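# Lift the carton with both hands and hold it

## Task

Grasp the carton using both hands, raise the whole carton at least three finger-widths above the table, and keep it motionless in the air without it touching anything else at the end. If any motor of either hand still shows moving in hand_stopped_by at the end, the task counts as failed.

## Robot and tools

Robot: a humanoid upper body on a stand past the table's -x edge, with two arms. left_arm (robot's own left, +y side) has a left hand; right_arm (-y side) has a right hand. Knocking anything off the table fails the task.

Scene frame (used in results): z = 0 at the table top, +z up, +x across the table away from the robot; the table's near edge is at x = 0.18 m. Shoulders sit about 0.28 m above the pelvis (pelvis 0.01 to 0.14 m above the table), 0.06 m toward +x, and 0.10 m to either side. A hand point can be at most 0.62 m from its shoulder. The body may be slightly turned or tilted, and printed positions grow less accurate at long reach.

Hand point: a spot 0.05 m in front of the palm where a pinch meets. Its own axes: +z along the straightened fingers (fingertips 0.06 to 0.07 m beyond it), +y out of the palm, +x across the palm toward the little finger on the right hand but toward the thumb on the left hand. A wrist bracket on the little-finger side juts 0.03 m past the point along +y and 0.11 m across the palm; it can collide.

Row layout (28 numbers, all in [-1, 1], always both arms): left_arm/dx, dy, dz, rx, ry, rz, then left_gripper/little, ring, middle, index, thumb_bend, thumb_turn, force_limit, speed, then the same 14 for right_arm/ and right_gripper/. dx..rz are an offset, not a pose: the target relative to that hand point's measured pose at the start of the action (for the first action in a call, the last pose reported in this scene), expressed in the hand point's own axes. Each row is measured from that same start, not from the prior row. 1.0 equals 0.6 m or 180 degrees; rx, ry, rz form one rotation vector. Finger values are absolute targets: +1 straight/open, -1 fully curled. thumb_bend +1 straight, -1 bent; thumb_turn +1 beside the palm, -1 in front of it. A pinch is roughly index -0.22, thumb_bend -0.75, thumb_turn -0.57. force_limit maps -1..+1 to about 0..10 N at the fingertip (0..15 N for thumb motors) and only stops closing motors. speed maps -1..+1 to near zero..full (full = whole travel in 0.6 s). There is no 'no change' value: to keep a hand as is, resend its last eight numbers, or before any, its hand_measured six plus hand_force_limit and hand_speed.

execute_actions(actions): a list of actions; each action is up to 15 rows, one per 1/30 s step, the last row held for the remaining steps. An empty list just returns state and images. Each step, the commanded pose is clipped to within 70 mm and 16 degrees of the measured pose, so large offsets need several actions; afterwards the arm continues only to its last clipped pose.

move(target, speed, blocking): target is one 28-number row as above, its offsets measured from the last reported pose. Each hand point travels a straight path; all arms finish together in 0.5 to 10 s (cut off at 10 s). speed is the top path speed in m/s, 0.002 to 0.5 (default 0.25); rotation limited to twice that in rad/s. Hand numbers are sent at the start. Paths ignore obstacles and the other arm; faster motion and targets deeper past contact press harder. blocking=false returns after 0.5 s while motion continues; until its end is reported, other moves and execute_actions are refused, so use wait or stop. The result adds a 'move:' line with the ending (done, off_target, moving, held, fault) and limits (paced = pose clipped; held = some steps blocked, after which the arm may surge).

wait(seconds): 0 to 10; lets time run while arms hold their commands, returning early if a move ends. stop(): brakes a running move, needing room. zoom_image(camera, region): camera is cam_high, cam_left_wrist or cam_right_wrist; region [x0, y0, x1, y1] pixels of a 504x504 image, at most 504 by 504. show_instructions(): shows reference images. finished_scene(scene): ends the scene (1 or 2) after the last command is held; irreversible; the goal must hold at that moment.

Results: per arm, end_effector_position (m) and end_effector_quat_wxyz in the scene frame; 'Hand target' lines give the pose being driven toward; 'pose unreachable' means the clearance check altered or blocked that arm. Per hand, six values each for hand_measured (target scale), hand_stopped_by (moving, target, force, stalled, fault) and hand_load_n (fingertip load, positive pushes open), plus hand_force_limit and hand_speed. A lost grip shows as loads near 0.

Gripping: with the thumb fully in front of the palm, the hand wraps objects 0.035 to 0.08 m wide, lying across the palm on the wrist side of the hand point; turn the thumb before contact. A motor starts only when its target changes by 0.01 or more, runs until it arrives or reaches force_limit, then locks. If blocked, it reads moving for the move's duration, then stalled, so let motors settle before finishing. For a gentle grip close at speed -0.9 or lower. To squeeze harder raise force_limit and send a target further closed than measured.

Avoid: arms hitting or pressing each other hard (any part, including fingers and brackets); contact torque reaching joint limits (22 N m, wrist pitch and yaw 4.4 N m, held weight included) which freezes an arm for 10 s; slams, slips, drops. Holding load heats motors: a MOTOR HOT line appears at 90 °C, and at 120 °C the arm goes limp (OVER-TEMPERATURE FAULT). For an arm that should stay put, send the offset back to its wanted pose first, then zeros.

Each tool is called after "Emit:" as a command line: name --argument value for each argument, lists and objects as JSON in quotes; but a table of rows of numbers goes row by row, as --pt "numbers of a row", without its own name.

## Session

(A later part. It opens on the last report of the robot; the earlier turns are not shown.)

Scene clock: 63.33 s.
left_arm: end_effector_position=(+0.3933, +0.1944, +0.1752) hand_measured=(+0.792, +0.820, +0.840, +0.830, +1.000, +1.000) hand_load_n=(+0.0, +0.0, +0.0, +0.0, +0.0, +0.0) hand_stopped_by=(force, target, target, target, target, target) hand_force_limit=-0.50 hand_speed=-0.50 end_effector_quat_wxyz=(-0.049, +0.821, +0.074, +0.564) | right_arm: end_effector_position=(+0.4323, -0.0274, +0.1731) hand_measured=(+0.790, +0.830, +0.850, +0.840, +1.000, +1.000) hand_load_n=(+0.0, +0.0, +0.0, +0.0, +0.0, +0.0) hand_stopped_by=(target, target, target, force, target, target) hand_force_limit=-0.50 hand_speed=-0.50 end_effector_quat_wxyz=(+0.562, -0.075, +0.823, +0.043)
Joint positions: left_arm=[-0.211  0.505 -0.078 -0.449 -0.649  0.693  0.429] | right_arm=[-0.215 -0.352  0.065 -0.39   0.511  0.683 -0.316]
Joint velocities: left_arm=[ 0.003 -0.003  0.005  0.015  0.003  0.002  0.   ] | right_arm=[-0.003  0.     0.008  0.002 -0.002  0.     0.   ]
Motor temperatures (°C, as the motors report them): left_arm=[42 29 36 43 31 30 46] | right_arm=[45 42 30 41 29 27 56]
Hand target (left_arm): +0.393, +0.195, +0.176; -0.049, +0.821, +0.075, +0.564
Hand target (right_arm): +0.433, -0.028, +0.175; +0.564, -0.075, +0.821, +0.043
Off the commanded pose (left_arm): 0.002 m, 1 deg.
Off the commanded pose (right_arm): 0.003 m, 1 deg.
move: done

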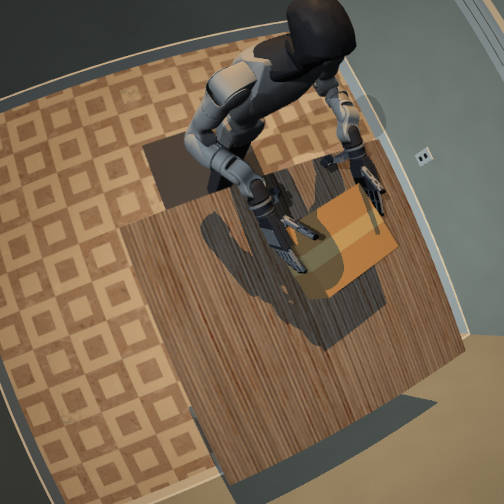

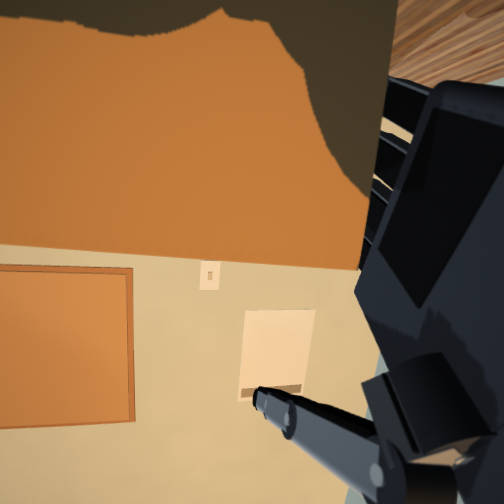

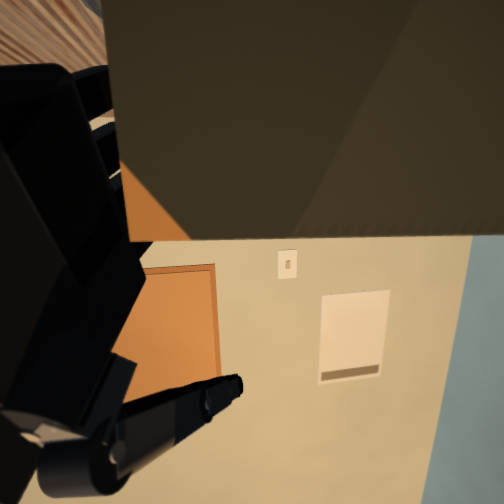

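Emit:
execute_actions --actions '[[[0.001,0.001,0.003,0,0,0,0.79,0.82,0.84,0.83,1,1,-0.5,-0.5,-0.002,0.002,0.003,0,0,0,0.79,0.82,0.84,0.82,1,1,-0.5,-0.5], [0.003,0.002,0.007,0,0,0,0.79,0.82,0.84,0.83,1,1,-0.5,-0.5,-0.004,0.005,0.007,0,0,0,0.79,0.82,0.84,0.83,1,1,-0.5,-0.5], [0.005,0.004,0.012,0,0,0,0.79,0.82,0.84,0.83,1,1,-0.5,-0.5,-0.006,0.008,0.012,0,0,0,0.79,0.82,0.84,0.83,1,1,-0.5,-0.5], [0.007,0.006,0.017,0,0,0,0.79,0.82,0.84,0.83,1,1,-0.5,-0.5,-0.009,0.011,0.017,0,0,0,0.79,0.82,0.84,0.83,1,1,-0.5,-0.5], [0.009,0.008,0.021,0,0,0,0.79,0.82,0.84,0.83,1,1,-0.5,-0.5,-0.011,0.014,0.021,0,0,0,0.79,0.82,0.84,0.83,1,1,-0.5,-0.5], [0.010,0.010,0.023,0,0,0,0.79,0.82,0.84,0.83,1,1,-0.5,-0.5,-0.013,0.017,0.023,0,0,0,0.79,0.82,0.84,0.83,1,1,-0.5,-0.5], [0.010,0.012,0.023,0,0,0,0.79,0.82,0.84,0.83,1,1,-0.5,-0.5,-0.013,0.020,0.023,0,0,0,0.79,0.82,0.84,0.83,1,1,-0.5,-0.5], [0.010,0.015,0.023,0,0,0,0.79,0.82,0.84,0.83,1,1,-0.5,-0.5,-0.013,0.023,0.023,0,0,0,0.79,0.82,0.84,0.83,1,1,-0.5,-0.5], [0.010,0.018,0.023,-0.002,0,0,0.79,0.82,0.84,0.83,1,1,-0.5,-0.5,-0.013,0.026,0.023,-0.002,0,0,0.79,0.82,0.84,0.83,1,1,-0.5,-0.5], [0.010,0.021,0.022,-0.004,0,0,0.79,0.82,0.84,0.83,1,1,-0.5,-0.5,-0.013,0.029,0.022,-0.004,0,0,0.79,0.82,0.84,0.83,1,1,-0.5,-0.5], [0.010,0.025,0.021,-0.007,0,-0.001,0.79,0.82,0.84,0.83,1,1,-0.5,-0.5,-0.013,0.033,0.021,-0.007,0,0.001,0.79,0.82,0.84,0.83,1,1,-0.5,-0.5]], [[0,0.018,-0.004,-0.013,0,-0.002,0.79,0.82,0.84,0.83,1,1,-0.5,-0.5,0,0.018,-0.004,-0.013,0,0.002,0.79,0.82,0.84,0.83,1,1,-0.5,-0.5], [0,0.026,-0.006,-0.019,0,-0.003,0.79,0.82,0.84,0.83,1,1,-0.5,-0.5,0,0.026,-0.006,-0.019,0,0.003,0.79,0.82,0.84,0.83,1,1,-0.5,-0.5], [0,0.034,-0.008,-0.025,0,-0.004,0.79,0.82,0.84,0.83,1,1,-0.5,-0.5,0,0.034,-0.008,-0.025,0,0.004,0.79,0.82,0.84,0.83,1,1,-0.5,-0.5], [0,0.042,-0.010,-0.031,0,-0.005,0.79,0.82,0.84,0.83,1,1,-0.5,-0.5,0,0.042,-0.010,-0.031,0,0.005,0.79,0.82,0.84,0.83,1,1,-0.5,-0.5], [0,0.050,-0.012,-0.037,0,-0.006,0.79,0.82,0.84,0.83,1,1,-0.5,-0.5,0,0.050,-0.012,-0.037,0,0.006,0.79,0.82,0.84,0.83,1,1,-0.5,-0.5], [0,0.058,-0.014,-0.043,0,-0.007,0.79,0.82,0.84,0.83,1,1,-0.5,-0.5,0,0.058,-0.014,-0.043,0,0.007,0.79,0.82,0.84,0.83,1,1,-0.5,-0.5], [0,0.066,-0.016,-0.049,0,-0.008,0.79,0.82,0.84,0.83,1,1,-0.5,-0.5,0,0.066,-0.016,-0.049,0,0.008,0.79,0.82,0.84,0.83,1,1,-0.5,-0.5], [0,0.074,-0.018,-0.055,0,-0.009,0.79,0.82,0.84,0.83,1,1,-0.5,-0.5,0,0.074,-0.018,-0.055,0,0.009,0.79,0.82,0.84,0.83,1,1,-0.5,-0.5], [0,0.082,-0.020,-0.060,0,-0.010,0.79,0.82,0.84,0.83,1,1,-0.5,-0.5,0,0.082,-0.020,-0.060,0,0.010,0.79,0.82,0.84,0.83,1,1,-0.5,-0.5], [0,0.090,-0.022,-0.065,0,-0.011,0.79,0.82,0.84,0.83,1,1,-0.5,-0.5,0,0.090,-0.022,-0.065,0,0.011,0.79,0.82,0.84,0.83,1,1,-0.5,-0.5], [0,0.098,-0.024,-0.070,0,-0.012,0.79,0.82,0.84,0.83,1,1,-0.5,-0.5,0,0.098,-0.024,-0.070,0,0.012,0.79,0.82,0.84,0.83,1,1,-0.5,-0.5], [0,0.106,-0.026,-0.074,0,-0.013,0.79,0.82,0.84,0.83,1,1,-0.5,-0.5,0,0.106,-0.026,-0.074,0,0.013,0.79,0.82,0.84,0.83,1,1,-0.5,-0.5]]]'

Emit:
wait --seconds 0.2

Scene clock: 65.30 s.
left_arm: end_effector_position=(+0.4094, +0.1868, +0.1777) hand_measured=(+0.792, +0.820, +0.840, +0.830, +1.000, +1.000) hand_load_n=(+0.5, +7.0, +4.5, +0.5, +0.0, +0.0) hand_stopped_by=(force, target, target, target, target, target) hand_force_limit=-0.50 hand_speed=-0.50 end_effector_quat_wxyz=(-0.040, +0.818, +0.065, +0.570) | right_arm: end_effector_position=(+0.4452, -0.0136, +0.1766) hand_measured=(+0.790, +0.820, +0.840, +0.830, +1.000, +1.000) hand_load_n=(+0.0, +2.0, +6.0, +5.5, +0.0, +0.0) hand_stopped_by=(target, target, target, target, target, target) hand_force_limit=-0.50 hand_speed=-0.50 end_effector_quat_wxyz=(+0.567, -0.082, +0.818, +0.049)
Joint positions: left_arm=[-0.293  0.497 -0.113 -0.363 -0.636  0.667  0.406] | right_arm=[-0.299 -0.338  0.093 -0.311  0.498  0.666 -0.312]
Joint velocities: left_arm=[ 0.002  0.002 -0.018  0.003  0.    -0.015  0.006] | right_arm=[ 0.    -0.002 -0.011  0.011 -0.005 -0.011  0.   ]
Motor temperatures (°C, as the motors report them): left_arm=[41 29 36 42 31 29 44] | right_arm=[45 41 30 40 29 27 52]
Hand target (left_arm): +0.402, +0.126, +0.187; +0.061, +0.818, +0.026, +0.572
Hand target (right_arm): +0.418, +0.043, +0.184; +0.551, -0.122, +0.813, +0.148
Off the commanded pose (left_arm): 0.065 m, 13 deg.
Off the commanded pose (right_arm): 0.065 m, 12 deg.

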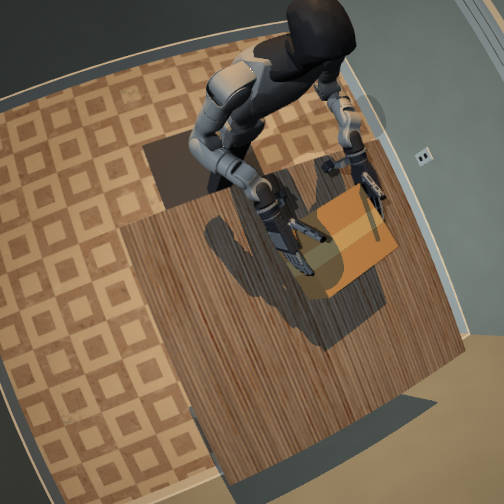

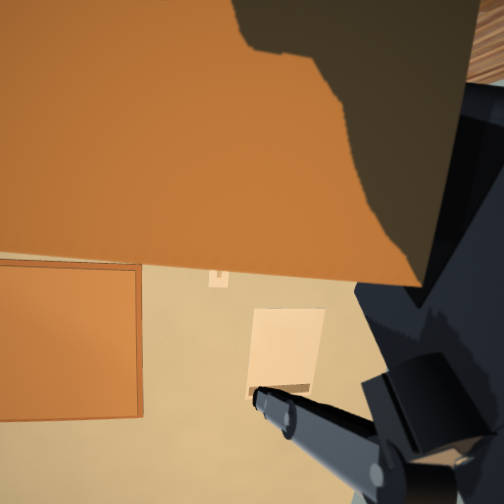

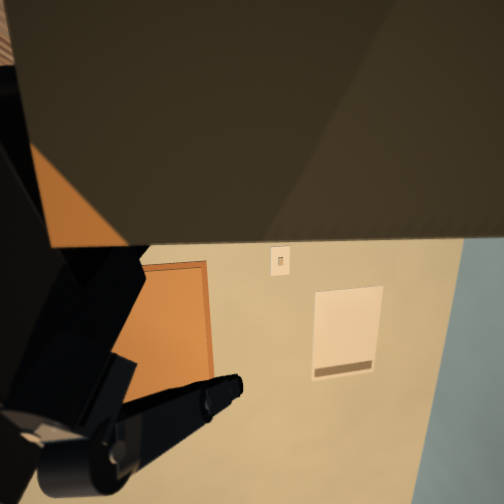

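Scene clock: 65.50 s.
left_arm: end_effector_position=(+0.4094, +0.1867, +0.1777) hand_measured=(+0.792, +0.820, +0.840, +0.830, +1.000, +1.000) hand_load_n=(+0.5, +7.0, +5.0, +0.5, +0.0, +0.0) hand_stopped_by=(force, target, target, target, target, target) hand_force_limit=-0.50 hand_speed=-0.50 end_effector_quat_wxyz=(-0.040, +0.818, +0.064, +0.570) | right_arm: end_effector_position=(+0.4452, -0.0136, +0.1766) hand_measured=(+0.790, +0.820, +0.840, +0.830, +1.000, +1.000) hand_load_n=(+0.0, +2.0, +6.0, +5.5, +0.0, +0.0) hand_stopped_by=(target, target, target, target, target, target) hand_force_limit=-0.50 hand_speed=-0.50 end_effector_quat_wxyz=(+0.567, -0.082, +0.818, +0.049)
Joint positions: left_arm=[-0.293  0.497 -0.114 -0.363 -0.636  0.666  0.407] | right_arm=[-0.299 -0.338  0.093 -0.311  0.498  0.666 -0.312]
Joint velocities: left_arm=[-0.002  0.006  0.008  0.    -0.012  0.     0.   ] | right_arm=[-0.006  0.005  0.    -0.003  0.     0.     0.   ]
Motor temperatures (°C, as the motors report them): left_arm=[41 29 36 42 31 29 44] | right_arm=[45 41 30 40 29 27 53]
Hand target (left_arm): +0.402, +0.126, +0.187; +0.061, +0.818, +0.026, +0.572
Hand target (right_arm): +0.418, +0.043, +0.184; +0.551, -0.122, +0.813, +0.148
Off the commanded pose (left_arm): 0.065 m, 13 deg.
Off the commanded pose (right_arm): 0.065 m, 12 deg.
wait: 0.20 s; at rest by 0.17 s

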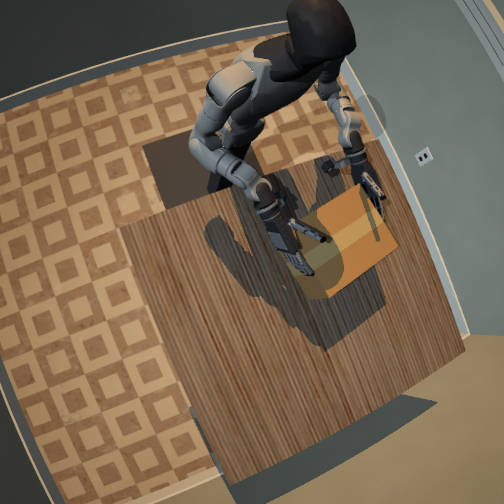

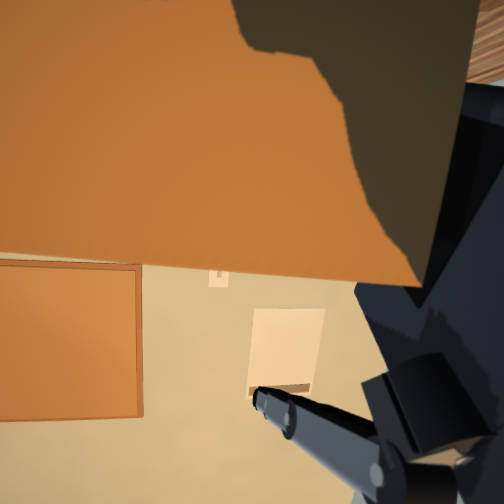

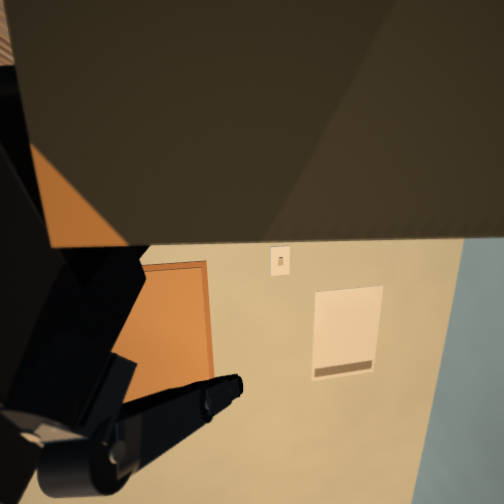

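Emit:
execute_actions --actions '[[[-0.002,0.105,-0.027,-0.068,-0.002,-0.017,0.74,0.82,0.84,0.78,1,1,-0.25,-0.9,0.002,0.105,-0.027,-0.068,0.003,0.015,0.74,0.82,0.84,0.83,1,1,-0.25,-0.9], [0.000,0.105,-0.027,-0.068,-0.001,-0.017,0.74,0.82,0.84,0.78,1,1,-0.25,-0.9,0.000,0.105,-0.027,-0.068,0.002,0.015,0.74,0.82,0.84,0.83,1,1,-0.25,-0.9], [0.002,0.105,-0.027,-0.068,0.000,-0.017,0.74,0.82,0.84,0.78,1,1,-0.25,-0.9,-0.002,0.105,-0.027,-0.068,0.001,0.015,0.74,0.82,0.84,0.83,1,1,-0.25,-0.9], [0.005,0.105,-0.027,-0.068,0.001,-0.017,0.74,0.82,0.84,0.78,1,1,-0.25,-0.9,-0.005,0.105,-0.027,-0.068,0.000,0.015,0.74,0.82,0.84,0.83,1,1,-0.25,-0.9], [0.008,0.105,-0.028,-0.068,0.002,-0.017,0.74,0.82,0.84,0.78,1,1,-0.25,-0.9,-0.008,0.105,-0.028,-0.068,-0.001,0.015,0.74,0.82,0.84,0.83,1,1,-0.25,-0.9], [0.011,0.105,-0.028,-0.068,0.003,-0.017,0.74,0.82,0.84,0.78,1,1,-0.25,-0.9,-0.011,0.105,-0.028,-0.068,-0.002,0.015,0.74,0.82,0.84,0.83,1,1,-0.25,-0.9], [0.014,0.105,-0.028,-0.068,0.004,-0.017,0.74,0.82,0.84,0.78,1,1,-0.25,-0.9,-0.014,0.105,-0.028,-0.068,-0.003,0.015,0.74,0.82,0.84,0.83,1,1,-0.25,-0.9], [0.017,0.105,-0.028,-0.068,0.005,-0.017,0.74,0.82,0.84,0.78,1,1,-0.25,-0.9,-0.017,0.105,-0.028,-0.068,-0.004,0.015,0.74,0.82,0.84,0.83,1,1,-0.25,-0.9], [0.020,0.105,-0.029,-0.068,0.006,-0.017,0.74,0.82,0.84,0.78,1,1,-0.25,-0.9,-0.020,0.105,-0.029,-0.068,-0.005,0.015,0.74,0.82,0.84,0.83,1,1,-0.25,-0.9], [0.023,0.105,-0.029,-0.068,0.007,-0.017,0.74,0.82,0.84,0.78,1,1,-0.25,-0.9,-0.023,0.105,-0.029,-0.068,-0.006,0.015,0.74,0.82,0.84,0.83,1,1,-0.25,-0.9], [0.026,0.105,-0.029,-0.068,0.008,-0.017,0.74,0.82,0.84,0.78,1,1,-0.25,-0.9,-0.026,0.105,-0.029,-0.068,-0.007,0.015,0.74,0.82,0.84,0.83,1,1,-0.25,-0.9], [0.029,0.105,-0.030,-0.068,0.009,-0.017,0.74,0.82,0.84,0.78,1,1,-0.25,-0.9,-0.029,0.105,-0.030,-0.068,-0.008,0.015,0.74,0.82,0.84,0.83,1,1,-0.25,-0.9], [0.032,0.105,-0.030,-0.068,0.010,-0.017,0.74,0.82,0.84,0.78,1,1,-0.25,-0.9,-0.032,0.105,-0.030,-0.068,-0.009,0.015,0.74,0.82,0.84,0.83,1,1,-0.25,-0.9], [0.035,0.105,-0.030,-0.068,0.011,-0.017,0.74,0.82,0.84,0.78,1,1,-0.25,-0.9,-0.034,0.105,-0.030,-0.068,-0.010,0.015,0.74,0.82,0.84,0.83,1,1,-0.25,-0.9]]]'

Emit:
wait --seconds 0.4

Scene clock: 66.93 s.
left_arm: end_effector_position=(+0.4088, +0.1868, +0.1779) hand_measured=(+0.772, +0.820, +0.840, +0.816, +1.000, +1.000) hand_load_n=(+4.0, +3.0, +1.5, +5.5, +0.0, +0.0) hand_stopped_by=(force, target, target, force, target, target) hand_force_limit=-0.25 hand_speed=-0.90 end_effector_quat_wxyz=(-0.043, +0.820, +0.063, +0.567) | right_arm: end_effector_position=(+0.4428, -0.0140, +0.1770) hand_measured=(+0.752, +0.820, +0.840, +0.830, +1.000, +1.000) hand_load_n=(+3.0, +0.0, +5.5, +6.0, +0.0, +0.0) hand_stopped_by=(force, target, target, target, target, target) hand_force_limit=-0.25 hand_speed=-0.90 end_effector_quat_wxyz=(+0.563, -0.090, +0.820, +0.048)
Joint positions: left_arm=[-0.295  0.501 -0.111 -0.374 -0.643  0.686  0.415] | right_arm=[-0.297 -0.347  0.085 -0.334  0.503  0.7   -0.307]
Joint velocities: left_arm=[-0.051 -0.009  0.023 -0.043 -0.046  0.136  0.025] | right_arm=[-0.017 -0.02  -0.032 -0.04   0.006  0.107  0.   ]
Motor temperatures (°C, as the motors report them): left_arm=[41 29 36 42 31 29 45] | right_arm=[45 41 30 40 29 26 54]
Hand target (left_arm): +0.405, +0.127, +0.206; +0.060, +0.806, +0.024, +0.589
Hand target (right_arm): +0.420, +0.042, +0.203; +0.566, -0.125, +0.801, +0.150
Off the commanded pose (left_arm): 0.069 m, 13 deg.
Off the commanded pose (right_arm): 0.068 m, 13 deg.

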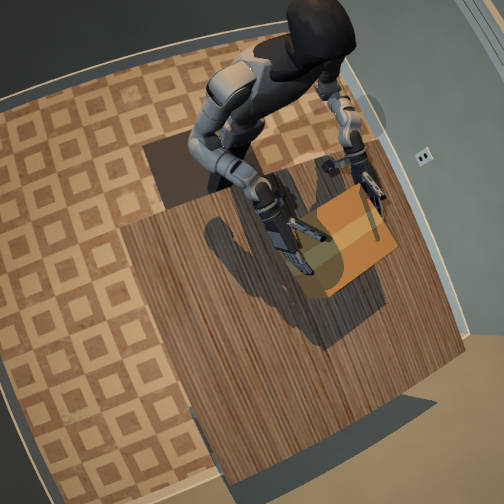

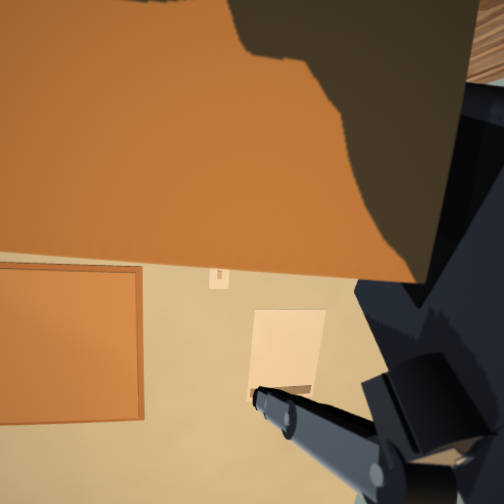

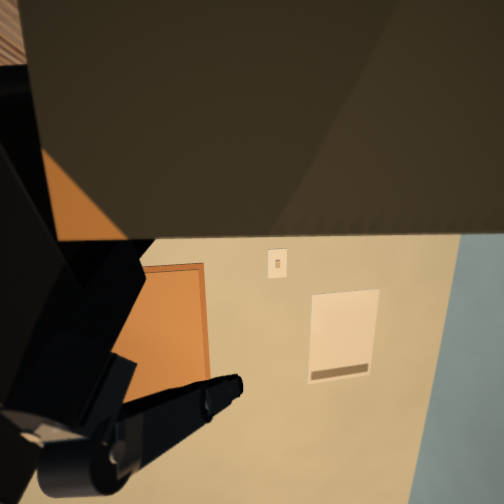

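Scene clock: 67.33 s.
left_arm: end_effector_position=(+0.4088, +0.1868, +0.1781) hand_measured=(+0.772, +0.820, +0.840, +0.816, +1.000, +1.000) hand_load_n=(+4.0, +3.0, +1.5, +5.5, +0.0, +0.0) hand_stopped_by=(force, target, target, force, target, target) hand_force_limit=-0.25 hand_speed=-0.90 end_effector_quat_wxyz=(-0.043, +0.820, +0.063, +0.567) | right_arm: end_effector_position=(+0.4427, -0.0140, +0.1771) hand_measured=(+0.752, +0.820, +0.840, +0.830, +1.000, +1.000) hand_load_n=(+2.5, +0.0, +5.5, +6.0, +0.0, +0.0) hand_stopped_by=(force, target, target, target, target, target) hand_force_limit=-0.25 hand_speed=-0.90 end_effector_quat_wxyz=(+0.562, -0.090, +0.821, +0.048)
Joint positions: left_arm=[-0.297  0.501 -0.109 -0.376 -0.645  0.693  0.416] | right_arm=[-0.298 -0.347  0.084 -0.337  0.504  0.705 -0.307]
Joint velocities: left_arm=[-0.006  0.002  0.003  0.008  0.002  0.     0.   ] | right_arm=[ 0.     0.003  0.     0.003 -0.005  0.     0.   ]
Motor temperatures (°C, as the motors report them): left_arm=[41 29 36 42 31 29 45] | right_arm=[45 41 30 40 29 26 54]
Hand target (left_arm): +0.405, +0.127, +0.206; +0.060, +0.806, +0.024, +0.589
Hand target (right_arm): +0.420, +0.042, +0.203; +0.566, -0.125, +0.801, +0.150
Off the commanded pose (left_arm): 0.069 m, 13 deg.
Off the commanded pose (right_arm): 0.068 m, 13 deg.
wait: 0.40 s; at rest by 0.17 s

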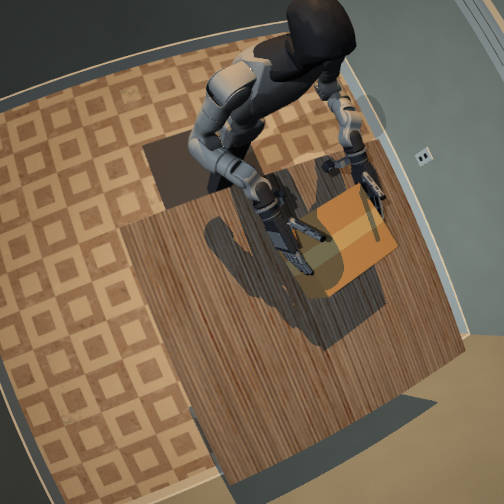

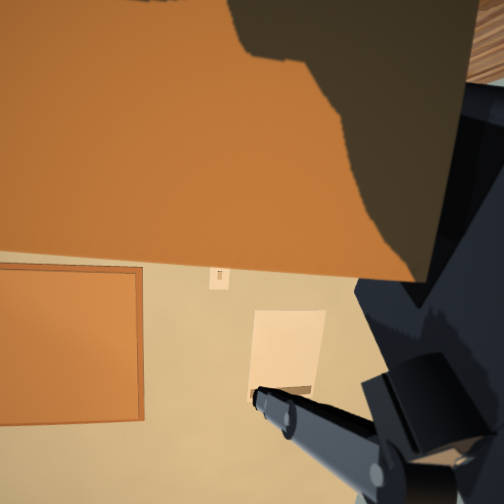

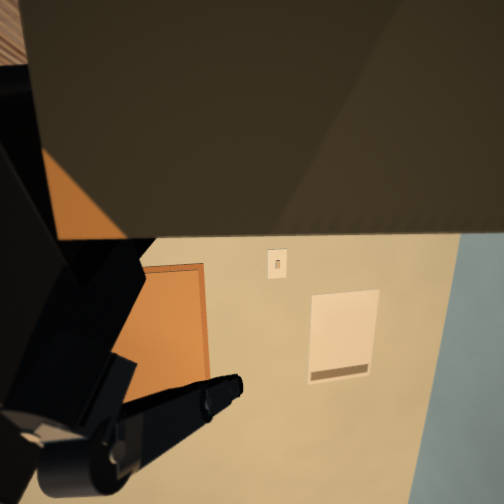

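Emit:
execute_actions --actions '[[[0.037,0.104,-0.029,-0.069,0.014,-0.018,0.74,0.82,0.84,0.78,1,1,-0.25,-0.9,-0.037,0.104,-0.027,-0.066,-0.014,0.019,0.74,0.78,0.84,0.83,1,1,-0.5,-0.9], [0.039,0.104,-0.028,-0.069,0.015,-0.018,0.74,0.82,0.84,0.78,1,1,-0.25,-0.9,-0.039,0.104,-0.027,-0.066,-0.015,0.019,0.74,0.78,0.84,0.83,1,1,-0.5,-0.9], [0.041,0.103,-0.028,-0.070,0.016,-0.018,0.74,0.82,0.84,0.78,1,1,-0.25,-0.9,-0.041,0.103,-0.026,-0.067,-0.016,0.020,0.74,0.78,0.84,0.83,1,1,-0.5,-0.9], [0.043,0.103,-0.027,-0.070,0.018,-0.018,0.74,0.82,0.84,0.78,1,1,-0.25,-0.9,-0.043,0.103,-0.026,-0.067,-0.018,0.020,0.74,0.78,0.84,0.83,1,1,-0.5,-0.9], [0.045,0.102,-0.027,-0.071,0.019,-0.018,0.74,0.82,0.84,0.78,1,1,-0.25,-0.9,-0.045,0.102,-0.026,-0.068,-0.019,0.020,0.74,0.78,0.84,0.83,1,1,-0.5,-0.9], [0.047,0.102,-0.026,-0.071,0.020,-0.018,0.74,0.82,0.84,0.78,1,1,-0.25,-0.9,-0.047,0.102,-0.025,-0.068,-0.020,0.020,0.74,0.78,0.84,0.83,1,1,-0.5,-0.9], [0.049,0.101,-0.026,-0.072,0.022,-0.018,0.74,0.82,0.84,0.78,1,1,-0.25,-0.9,-0.049,0.101,-0.025,-0.069,-0.022,0.020,0.74,0.78,0.84,0.83,1,1,-0.5,-0.9], [0.051,0.101,-0.025,-0.072,0.023,-0.018,0.74,0.82,0.84,0.78,1,1,-0.25,-0.9,-0.051,0.101,-0.025,-0.069,-0.023,0.020,0.74,0.78,0.84,0.83,1,1,-0.5,-0.9], [0.053,0.100,-0.025,-0.072,0.024,-0.018,0.74,0.82,0.84,0.78,1,1,-0.25,-0.9,-0.053,0.100,-0.025,-0.069,-0.024,0.020,0.74,0.78,0.84,0.83,1,1,-0.5,-0.9]]]'

Emit:
wait --seconds 0.4

Scene clock: 68.30 s.
left_arm: end_effector_position=(+0.4220, +0.1901, +0.2247) hand_measured=(+0.772, +0.820, +0.840, +0.816, +1.000, +1.000) hand_load_n=(+12.5, +2.0, +0.0, +0.0, +0.0, +0.0) hand_stopped_by=(force, target, target, force, target, target) hand_force_limit=-0.25 hand_speed=-0.90 end_effector_quat_wxyz=(-0.034, +0.780, +0.064, +0.621) | right_arm: end_effector_position=(+0.4472, -0.0161, +0.1898) hand_measured=(+0.754, +0.810, +0.840, +0.830, +1.000, +1.000) hand_load_n=(+6.5, +4.5, +3.5, +0.5, +0.0, +0.0) hand_stopped_by=(force, force, target, target, target, target) hand_force_limit=-0.50 hand_speed=-0.90 end_effector_quat_wxyz=(+0.576, -0.085, +0.811, +0.061)
Joint positions: left_arm=[-0.36   0.518 -0.08  -0.382 -0.651  0.631  0.392] | right_arm=[-0.307 -0.352  0.054 -0.332  0.511  0.681 -0.272]
Joint velocities: left_arm=[-0.025  0.094 -0.051  0.008  0.075  0.007  0.054] | right_arm=[-0.081  0.048 -0.031 -0.169  0.    -0.125 -0.027]
Motor temperatures (°C, as the motors report them): left_arm=[41 29 36 43 31 29 46] | right_arm=[45 41 30 40 29 27 55]
Hand target (left_arm): +0.411, +0.130, +0.216; +0.064, +0.796, +0.022, +0.602
Hand target (right_arm): +0.424, +0.041, +0.212; +0.577, -0.125, +0.791, +0.157
Off the commanded pose (left_arm): 0.064 m, 13 deg.
Off the commanded pose (right_arm): 0.067 m, 12 deg.

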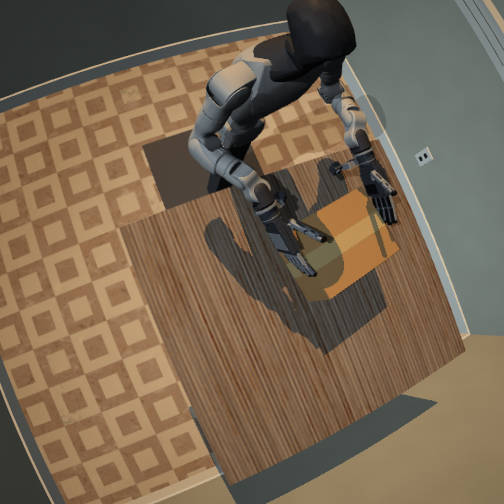

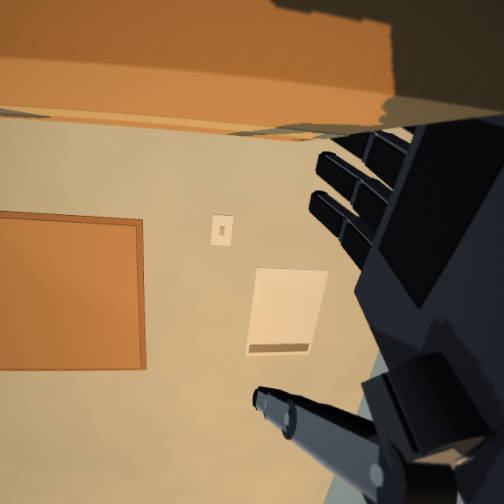

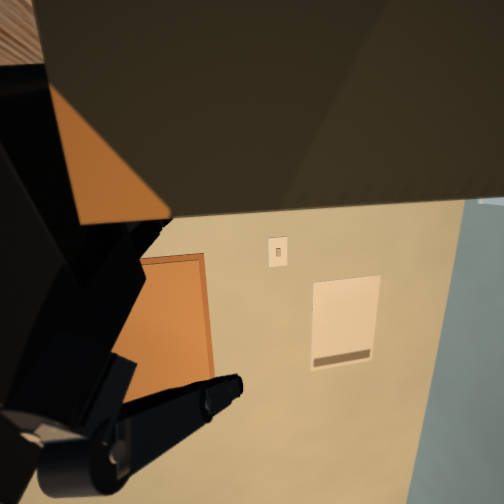

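Scene clock: 68.70 s.
left_arm: end_effector_position=(+0.4222, +0.1895, +0.2244) hand_measured=(+0.772, +0.820, +0.840, +0.816, +1.000, +1.000) hand_load_n=(+11.5, +1.5, +0.0, +0.0, +0.0, +0.0) hand_stopped_by=(force, target, target, force, target, target) hand_force_limit=-0.25 hand_speed=-0.90 end_effector_quat_wxyz=(-0.036, +0.780, +0.060, +0.621) | right_arm: end_effector_position=(+0.4468, -0.0155, +0.1864) hand_measured=(+0.752, +0.810, +0.840, +0.830, +1.000, +1.000) hand_load_n=(+2.5, +4.5, +7.0, +0.0, +0.0, +0.0) hand_stopped_by=(force, force, target, target, target, target) hand_force_limit=-0.50 hand_speed=-0.90 end_effector_quat_wxyz=(+0.572, -0.089, +0.814, +0.057)
Joint positions: left_arm=[-0.362  0.523 -0.085 -0.382 -0.649  0.632  0.393] | right_arm=[-0.31  -0.352  0.059 -0.33   0.507  0.693 -0.275]
Joint velocities: left_arm=[ 0.    -0.008 -0.011  0.002  0.003  0.     0.   ] | right_arm=[-0.005  0.005 -0.005 -0.003  0.003  0.     0.   ]
Motor temperatures (°C, as the motors report them): left_arm=[41 29 36 43 31 29 46] | right_arm=[45 41 30 40 29 27 55]
Hand target (left_arm): +0.411, +0.130, +0.216; +0.064, +0.796, +0.022, +0.602
Hand target (right_arm): +0.424, +0.041, +0.212; +0.577, -0.125, +0.791, +0.157
Off the commanded pose (left_arm): 0.064 m, 13 deg.
Off the commanded pose (right_arm): 0.068 m, 12 deg.
wait: 0.40 s; at rest by 0.33 s

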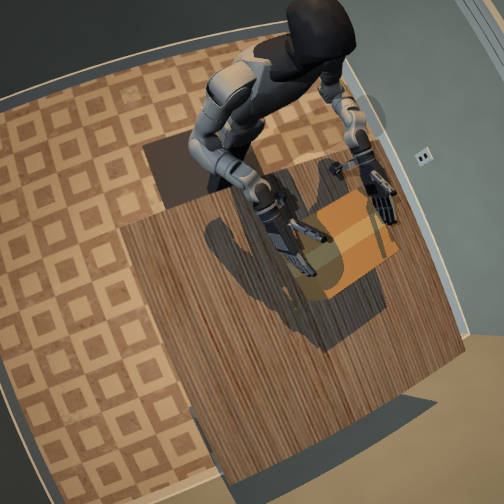

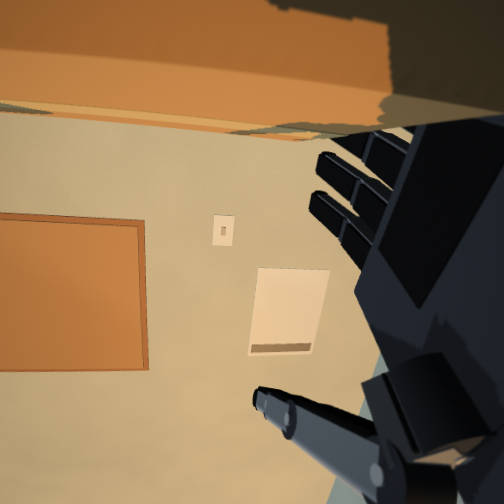

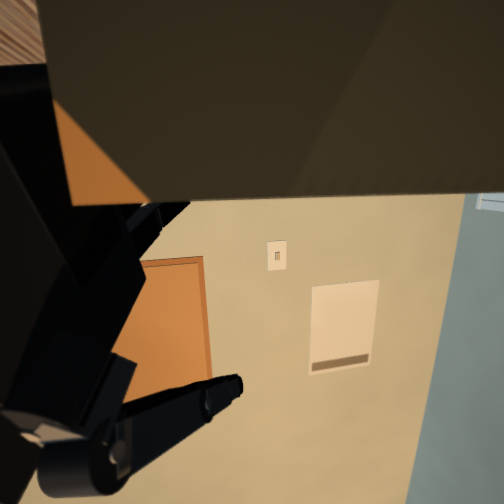

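Emit:
move --target '[-0.085,-0.021,0.051,0.0136,-0.0444,0,0.9,0.92,0.93,0.93,1,1,-0.5,0.5,0.012,-0.011,0.0575,0.012,0.007,0.003,0.9,0.92,0.93,0.93,1,1,-0.5,0.5]' --speed 0.1

Emit:
zoom_image --camera "cam_high" --region '[250, 150, 420, 320]'

Scene clock: 71.13 s.
left_arm: end_effector_position=(+0.4379, +0.2061, +0.1676) hand_measured=(+0.900, +0.920, +0.930, +0.930, +1.000, +1.000) hand_load_n=(+0.0, +0.0, +0.0, +0.0, +0.0, +0.0) hand_stopped_by=(target, target, target, target, target, target) hand_force_limit=-0.50 hand_speed=0.50 end_effector_quat_wxyz=(-0.049, +0.821, +0.080, +0.563) | right_arm: end_effector_position=(+0.4777, -0.0167, +0.1679) hand_measured=(+0.900, +0.920, +0.930, +0.930, +1.000, +1.000) hand_load_n=(+0.0, +0.0, +0.0, +0.0, +0.0, +0.0) hand_stopped_by=(target, target, target, target, target, target) hand_force_limit=-0.50 hand_speed=0.50 end_effector_quat_wxyz=(+0.563, -0.071, +0.822, +0.045)
Joint positions: left_arm=[-0.42   0.497 -0.124 -0.135 -0.626  0.598  0.365] | right_arm=[-0.434 -0.32   0.077 -0.081  0.472  0.601 -0.266]
Joint velocities: left_arm=[-0.015 -0.018  0.     0.003 -0.009 -0.01   0.   ] | right_arm=[-0.003  0.011  0.003 -0.002 -0.014 -0.003  0.   ]
Motor temperatures (°C, as the motors report them): left_arm=[41 29 36 42 31 29 45] | right_arm=[45 41 30 40 29 27 54]
Hand target (left_arm): +0.438, +0.205, +0.168; -0.049, +0.820, +0.079, +0.564
Hand target (right_arm): +0.478, -0.016, +0.168; +0.564, -0.072, +0.822, +0.045
Off the commanded pose (left_arm): 0.003 m, 1 deg.
Off the commanded pose (right_arm): 0.001 m, 1 deg.
move: done

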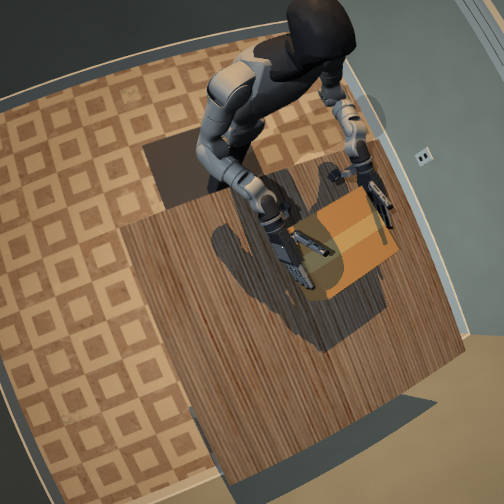

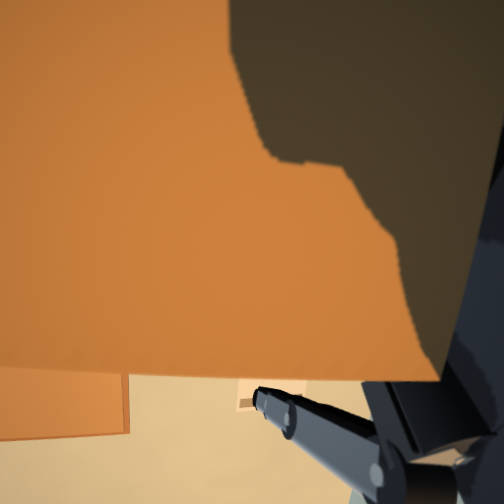

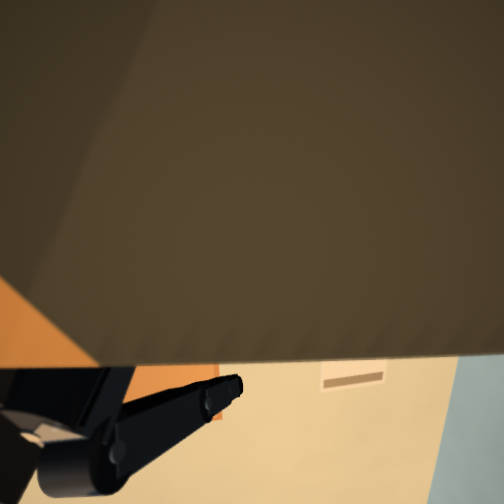

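Region (250, 150, 420, 320) of cam_high's 504x504 image, scaled by 2.965, with more detail than that image has.

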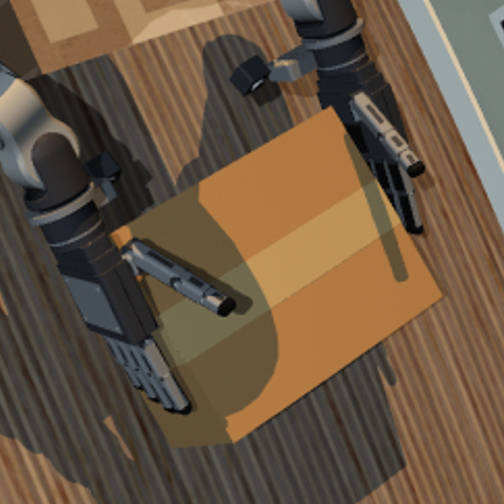

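Emit:
execute_actions --actions '[[[0.002,0.003,0.003,-0.001,0,0,0.86,0.89,0.90,0.90,1,1,-0.7,-0.5,0,0.003,0.001,0.001,0,0,0.86,0.89,0.90,0.90,1,1,-0.7,-0.5], [0.005,0.007,0.007,-0.003,0,0,0.86,0.89,0.90,0.90,1,1,-0.7,-0.5,-0.001,0.006,0.002,0.002,0,0,0.86,0.89,0.90,0.90,1,1,-0.7,-0.5], [0.008,0.011,0.011,-0.005,0,0,0.86,0.89,0.90,0.90,1,1,-0.7,-0.5,-0.001,0.010,0.003,0.004,0,0,0.86,0.89,0.90,0.90,1,1,-0.7,-0.5], [0.010,0.015,0.014,-0.007,0,0,0.86,0.89,0.90,0.90,1,1,-0.7,-0.5,-0.002,0.013,0.004,0.005,0,0,0.86,0.89,0.90,0.90,1,1,-0.7,-0.5], [0.012,0.019,0.017,-0.009,0,0,0.86,0.89,0.90,0.90,1,1,-0.7,-0.5,-0.002,0.016,0.005,0.006,0,0,0.86,0.89,0.90,0.90,1,1,-0.7,-0.5], [0.012,0.023,0.017,-0.011,0,0,0.86,0.89,0.90,0.90,1,1,-0.7,-0.5,-0.002,0.019,0.005,0.007,0,0,0.86,0.89,0.90,0.90,1,1,-0.7,-0.5], [0.012,0.026,0.017,-0.012,0,0,0.86,0.89,0.90,0.90,1,1,-0.7,-0.5,-0.002,0.022,0.005,0.007,0,0,0.86,0.89,0.90,0.90,1,1,-0.7,-0.5], [0.012,0.029,0.017,-0.012,0,0,0.86,0.89,0.90,0.90,1,1,-0.7,-0.5,-0.002,0.025,0.005,0.007,0,0,0.86,0.89,0.90,0.90,1,1,-0.7,-0.5], [0.012,0.032,0.017,-0.012,0,0,0.86,0.89,0.90,0.90,1,1,-0.7,-0.5,-0.002,0.028,0.005,0.007,0,0,0.86,0.89,0.90,0.90,1,1,-0.7,-0.5], [0.012,0.035,0.017,-0.013,0,0,0.86,0.89,0.90,0.90,1,1,-0.7,-0.5,-0.002,0.031,0.005,0.006,0,0,0.86,0.89,0.90,0.90,1,1,-0.7,-0.5], [0.012,0.038,0.016,-0.015,0,-0.001,0.86,0.89,0.90,0.90,1,1,-0.7,-0.5,-0.002,0.034,0.004,0.004,0,0.001,0.86,0.89,0.90,0.90,1,1,-0.7,-0.5], [0.012,0.042,0.015,-0.017,0,-0.002,0.86,0.89,0.90,0.90,1,1,-0.7,-0.5,-0.002,0.038,0.003,0.002,0,0.002,0.86,0.89,0.90,0.90,1,1,-0.7,-0.5]], [[0,0.018,-0.004,-0.010,0,-0.003,0.86,0.89,0.90,0.90,1,1,-0.7,-0.5,0,0.018,-0.004,-0.010,0,0.003,0.86,0.89,0.90,0.90,1,1,-0.7,-0.5], [0,0.026,-0.005,-0.014,0,-0.004,0.86,0.89,0.90,0.90,1,1,-0.7,-0.5,0,0.026,-0.005,-0.014,0,0.004,0.86,0.89,0.90,0.90,1,1,-0.7,-0.5], [0,0.034,-0.007,-0.019,0,-0.005,0.86,0.89,0.90,0.90,1,1,-0.7,-0.5,0,0.034,-0.007,-0.019,0,0.005,0.86,0.89,0.90,0.90,1,1,-0.7,-0.5], [0,0.042,-0.008,-0.023,0,-0.007,0.86,0.89,0.90,0.90,1,1,-0.7,-0.5,0,0.042,-0.008,-0.023,0,0.007,0.86,0.89,0.90,0.90,1,1,-0.7,-0.5], [0,0.050,-0.010,-0.028,0,-0.008,0.86,0.89,0.90,0.90,1,1,-0.7,-0.5,0,0.050,-0.010,-0.028,0,0.008,0.86,0.89,0.90,0.90,1,1,-0.7,-0.5], [0,0.058,-0.011,-0.032,0,-0.009,0.86,0.89,0.90,0.90,1,1,-0.7,-0.5,0,0.058,-0.011,-0.032,0,0.009,0.86,0.89,0.90,0.90,1,1,-0.7,-0.5], [0,0.066,-0.013,-0.037,0,-0.011,0.86,0.89,0.90,0.90,1,1,-0.7,-0.5,0,0.066,-0.013,-0.037,0,0.011,0.86,0.89,0.90,0.90,1,1,-0.7,-0.5], [0,0.074,-0.014,-0.041,0,-0.012,0.86,0.89,0.90,0.90,1,1,-0.7,-0.5,0,0.074,-0.014,-0.041,0,0.012,0.86,0.89,0.90,0.90,1,1,-0.7,-0.5], [0,0.082,-0.016,-0.046,0,-0.013,0.86,0.89,0.90,0.90,1,1,-0.7,-0.5,0,0.082,-0.016,-0.046,0,0.013,0.86,0.89,0.90,0.90,1,1,-0.7,-0.5], [0,0.090,-0.017,-0.050,0,-0.015,0.86,0.89,0.90,0.90,1,1,-0.7,-0.5,0,0.090,-0.017,-0.050,0,0.015,0.86,0.89,0.90,0.90,1,1,-0.7,-0.5], [0,0.098,-0.019,-0.055,0,-0.016,0.86,0.89,0.90,0.90,1,1,-0.7,-0.5,0,0.098,-0.019,-0.055,0,0.016,0.86,0.89,0.90,0.90,1,1,-0.7,-0.5], [0,0.105,-0.020,-0.059,0,-0.017,0.86,0.89,0.90,0.90,1,1,-0.7,-0.5,0,0.105,-0.020,-0.059,0,0.017,0.86,0.89,0.90,0.90,1,1,-0.7,-0.5]]]'

Scene clock: 73.07 s.
left_arm: end_effector_position=(+0.4538, +0.1910, +0.1727) hand_measured=(+0.860, +0.890, +0.900, +0.900, +1.000, +1.000) hand_load_n=(+3.5, +0.0, +0.0, +0.0, +0.0, +0.0) hand_stopped_by=(target, target, target, target, target, target) hand_force_limit=-0.70 hand_speed=-0.50 end_effector_quat_wxyz=(-0.037, +0.818, +0.074, +0.570) | right_arm: end_effector_position=(+0.4787, -0.0029, +0.1669) hand_measured=(+0.860, +0.890, +0.900, +0.900, +1.000, +1.000) hand_load_n=(+0.0, +0.0, +1.5, +1.5, +0.0, +0.0) hand_stopped_by=(target, target, target, target, target, target) hand_force_limit=-0.70 hand_speed=-0.50 end_effector_quat_wxyz=(+0.568, -0.055, +0.820, +0.038)
Joint positions: left_arm=[-0.501  0.459 -0.159 -0.059 -0.609  0.581  0.358] | right_arm=[-0.45  -0.257  0.118 -0.067  0.448  0.575 -0.349]
Joint velocities: left_arm=[-0.002  0.     0.003  0.005  0.014 -0.011  0.   ] | right_arm=[ 0.    -0.014  0.014  0.028 -0.002 -0.035  0.004]
Motor temperatures (°C, as the motors report them): left_arm=[41 29 36 42 31 28 43] | right_arm=[45 41 30 40 29 26 51]
Hand target (left_arm): +0.449, +0.131, +0.181; +0.055, +0.817, +0.044, +0.572
Hand target (right_arm): +0.455, +0.054, +0.172; +0.553, -0.091, +0.819, +0.123
Off the commanded pose (left_arm): 0.063 m, 11 deg.
Off the commanded pose (right_arm): 0.064 m, 11 deg.

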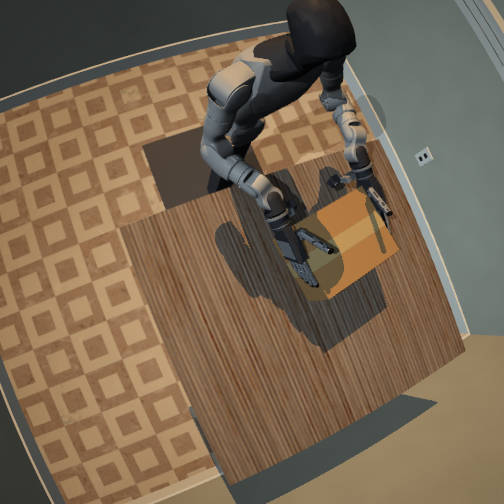

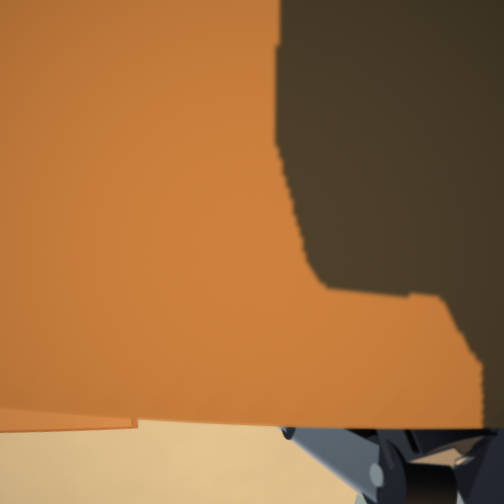

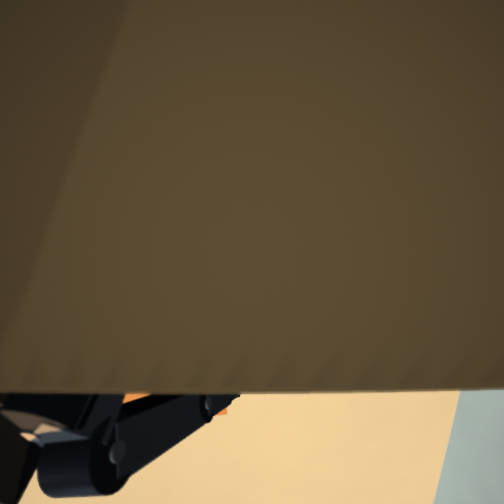

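Emit:
execute_actions --actions '[[[0.002,0.101,-0.024,-0.059,0,-0.017,0.86,0.89,0.90,0.90,1,1,-0.7,-0.5,-0.004,0.101,-0.024,-0.059,0,0.015,0.86,0.89,0.90,0.90,1,1,-0.7,-0.5], [0.004,0.100,-0.029,-0.059,0,-0.017,0.86,0.89,0.90,0.90,1,1,-0.7,-0.5,-0.006,0.100,-0.029,-0.059,0,0.015,0.86,0.89,0.90,0.90,1,1,-0.7,-0.5], [0.004,0.100,-0.034,-0.059,0,-0.017,0.86,0.89,0.90,0.90,1,1,-0.7,-0.5,-0.006,0.100,-0.034,-0.059,0,0.015,0.86,0.89,0.90,0.90,1,1,-0.7,-0.5], [0.003,0.100,-0.039,-0.060,0,-0.017,0.86,0.89,0.90,0.90,1,1,-0.7,-0.5,-0.005,0.100,-0.039,-0.060,0,0.015,0.86,0.89,0.90,0.90,1,1,-0.7,-0.5], [0.001,0.100,-0.044,-0.060,0,-0.017,0.86,0.89,0.90,0.90,1,1,-0.7,-0.5,-0.003,0.100,-0.044,-0.060,0,0.015,0.86,0.89,0.90,0.90,1,1,-0.7,-0.5], [-0.001,0.101,-0.049,-0.060,0,-0.017,0.86,0.89,0.90,0.90,1,1,-0.7,-0.5,-0.001,0.100,-0.049,-0.060,0,0.015,0.86,0.89,0.90,0.90,1,1,-0.7,-0.5], [-0.003,0.101,-0.054,-0.061,0,-0.017,0.86,0.89,0.90,0.90,1,1,-0.7,-0.5,0.001,0.100,-0.054,-0.061,0,0.015,0.86,0.89,0.90,0.90,1,1,-0.7,-0.5], [-0.005,0.101,-0.059,-0.061,0,-0.017,0.86,0.89,0.90,0.90,1,1,-0.7,-0.5,0.003,0.101,-0.059,-0.061,0,0.015,0.86,0.89,0.90,0.90,1,1,-0.7,-0.5], [-0.007,0.101,-0.064,-0.061,0,-0.017,0.86,0.89,0.90,0.90,1,1,-0.7,-0.5,0.005,0.101,-0.064,-0.061,0,0.015,0.86,0.89,0.90,0.90,1,1,-0.7,-0.5], [-0.009,0.101,-0.069,-0.062,0,-0.017,0.86,0.89,0.90,0.90,1,1,-0.7,-0.5,0.007,0.101,-0.069,-0.062,0,0.015,0.86,0.89,0.90,0.90,1,1,-0.7,-0.5], [-0.011,0.102,-0.074,-0.062,0,-0.017,0.86,0.89,0.90,0.90,1,1,-0.7,-0.5,0.009,0.102,-0.074,-0.062,0,0.015,0.86,0.89,0.90,0.90,1,1,-0.7,-0.5], [-0.013,0.102,-0.079,-0.062,0,-0.017,0.86,0.89,0.90,0.90,1,1,-0.7,-0.5,0.011,0.102,-0.079,-0.062,0,0.015,0.86,0.89,0.90,0.90,1,1,-0.7,-0.5], [-0.015,0.102,-0.084,-0.063,0,-0.017,0.86,0.89,0.90,0.90,1,1,-0.7,-0.5,0.013,0.102,-0.084,-0.063,0,0.015,0.86,0.89,0.90,0.90,1,1,-0.7,-0.5], [-0.017,0.102,-0.089,-0.063,0,-0.017,0.86,0.89,0.90,0.90,1,1,-0.7,-0.5,0.015,0.102,-0.089,-0.063,0,0.015,0.86,0.89,0.90,0.90,1,1,-0.7,-0.5], [-0.019,0.102,-0.094,-0.063,0,-0.017,0.86,0.89,0.90,0.90,1,1,-0.7,-0.5,0.017,0.102,-0.094,-0.063,0,0.015,0.86,0.89,0.90,0.90,1,1,-0.7,-0.5]]]'

Emit:
wait --seconds 0.2

Scene clock: 74.43 s.
left_arm: end_effector_position=(+0.4230, +0.1846, +0.1710) hand_measured=(+0.860, +0.890, +0.900, +0.900, +1.000, +1.000) hand_load_n=(+3.5, +1.0, +0.0, +0.0, +0.0, +0.0) hand_stopped_by=(target, target, target, target, target, target) hand_force_limit=-0.70 hand_speed=-0.50 end_effector_quat_wxyz=(-0.042, +0.818, +0.066, +0.570) | right_arm: end_effector_position=(+0.4484, -0.0069, +0.1671) hand_measured=(+0.860, +0.890, +0.900, +0.900, +1.000, +1.000) hand_load_n=(+0.5, +1.0, +3.0, +2.5, +0.0, +0.0) hand_stopped_by=(target, target, target, target, target, target) hand_force_limit=-0.70 hand_speed=-0.50 end_effector_quat_wxyz=(+0.570, -0.057, +0.819, +0.041)
Joint positions: left_arm=[-0.352  0.479 -0.155 -0.259 -0.614  0.616  0.404] | right_arm=[-0.302 -0.265  0.135 -0.254  0.451  0.602 -0.374]
Joint velocities: left_arm=[ 0.453  0.071  0.009 -0.558 -0.032  0.069  0.125] | right_arm=[ 0.449 -0.035  0.08  -0.512  0.     0.036 -0.093]
Motor temperatures (°C, as the motors report them): left_arm=[41 29 36 42 31 28 43] | right_arm=[45 41 30 40 29 26 51]
Hand target (left_arm): +0.409, +0.124, +0.184; +0.059, +0.816, +0.037, +0.575
Hand target (right_arm): +0.417, +0.046, +0.177; +0.558, -0.093, +0.814, +0.131
Off the commanded pose (left_arm): 0.066 m, 12 deg.
Off the commanded pose (right_arm): 0.067 m, 11 deg.

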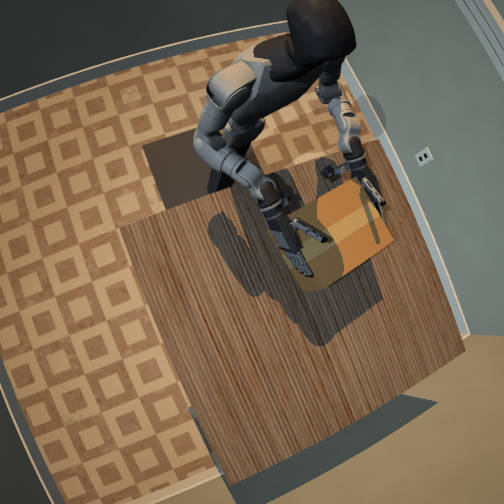

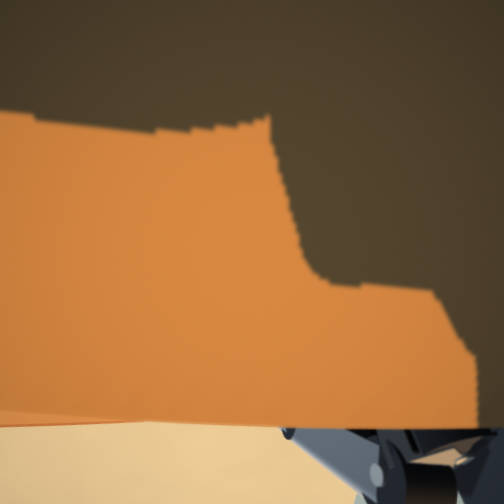

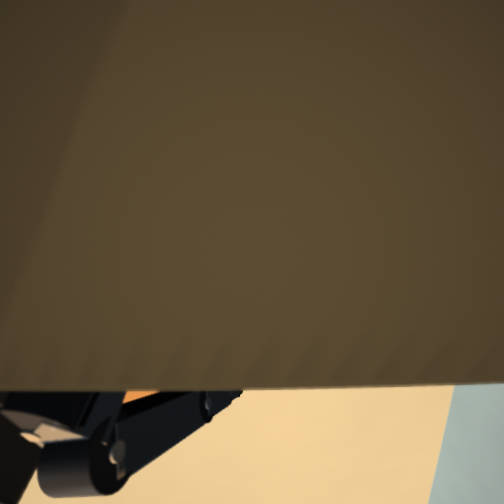

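Scene clock: 74.63 s.
left_arm: end_effector_position=(+0.4158, +0.1832, +0.1706) hand_measured=(+0.860, +0.890, +0.900, +0.900, +1.000, +1.000) hand_load_n=(+3.5, +1.0, +0.0, +0.0, +0.0, +0.0) hand_stopped_by=(target, target, target, target, target, target) hand_force_limit=-0.70 hand_speed=-0.50 end_effector_quat_wxyz=(-0.043, +0.818, +0.066, +0.570) | right_arm: end_effector_position=(+0.4413, -0.0080, +0.1670) hand_measured=(+0.860, +0.890, +0.900, +0.900, +1.000, +1.000) hand_load_n=(+1.0, +1.0, +3.5, +2.0, +0.0, +0.0) hand_stopped_by=(target, target, target, target, target, target) hand_force_limit=-0.70 hand_speed=-0.50 end_effector_quat_wxyz=(+0.570, -0.056, +0.819, +0.041)
Joint positions: left_arm=[-0.317  0.482 -0.153 -0.301 -0.615  0.621  0.414] | right_arm=[-0.267 -0.266  0.141 -0.294  0.451  0.604 -0.383]
Joint velocities: left_arm=[-0.006  0.009  0.     0.002  0.006  0.002  0.   ] | right_arm=[ 0.006  0.005 -0.005 -0.002 -0.002  0.002  0.   ]
Motor temperatures (°C, as the motors report them): left_arm=[41 29 36 42 31 28 43] | right_arm=[45 41 30 40 29 26 52]
Hand target (left_arm): +0.409, +0.124, +0.184; +0.059, +0.816, +0.037, +0.575
Hand target (right_arm): +0.417, +0.046, +0.177; +0.558, -0.093, +0.814, +0.131
Off the commanded pose (left_arm): 0.063 m, 12 deg.
Off the commanded pose (right_arm): 0.065 m, 11 deg.
wait: 0.20 s; no rest

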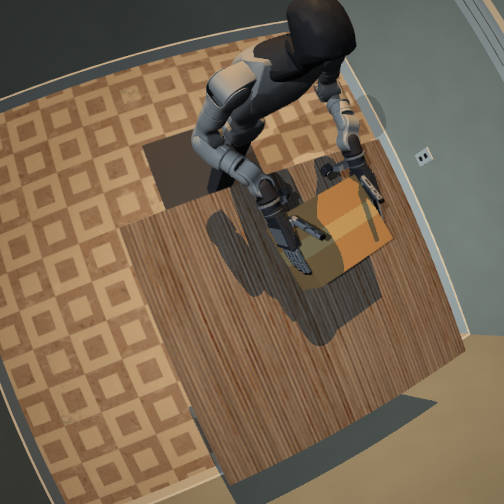

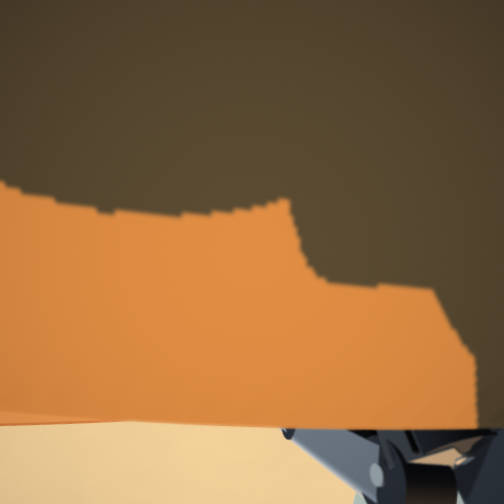

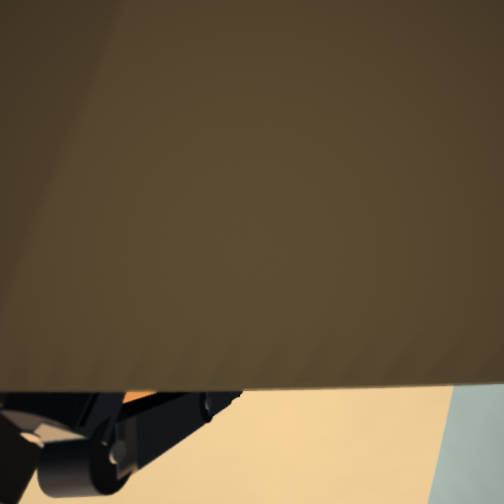

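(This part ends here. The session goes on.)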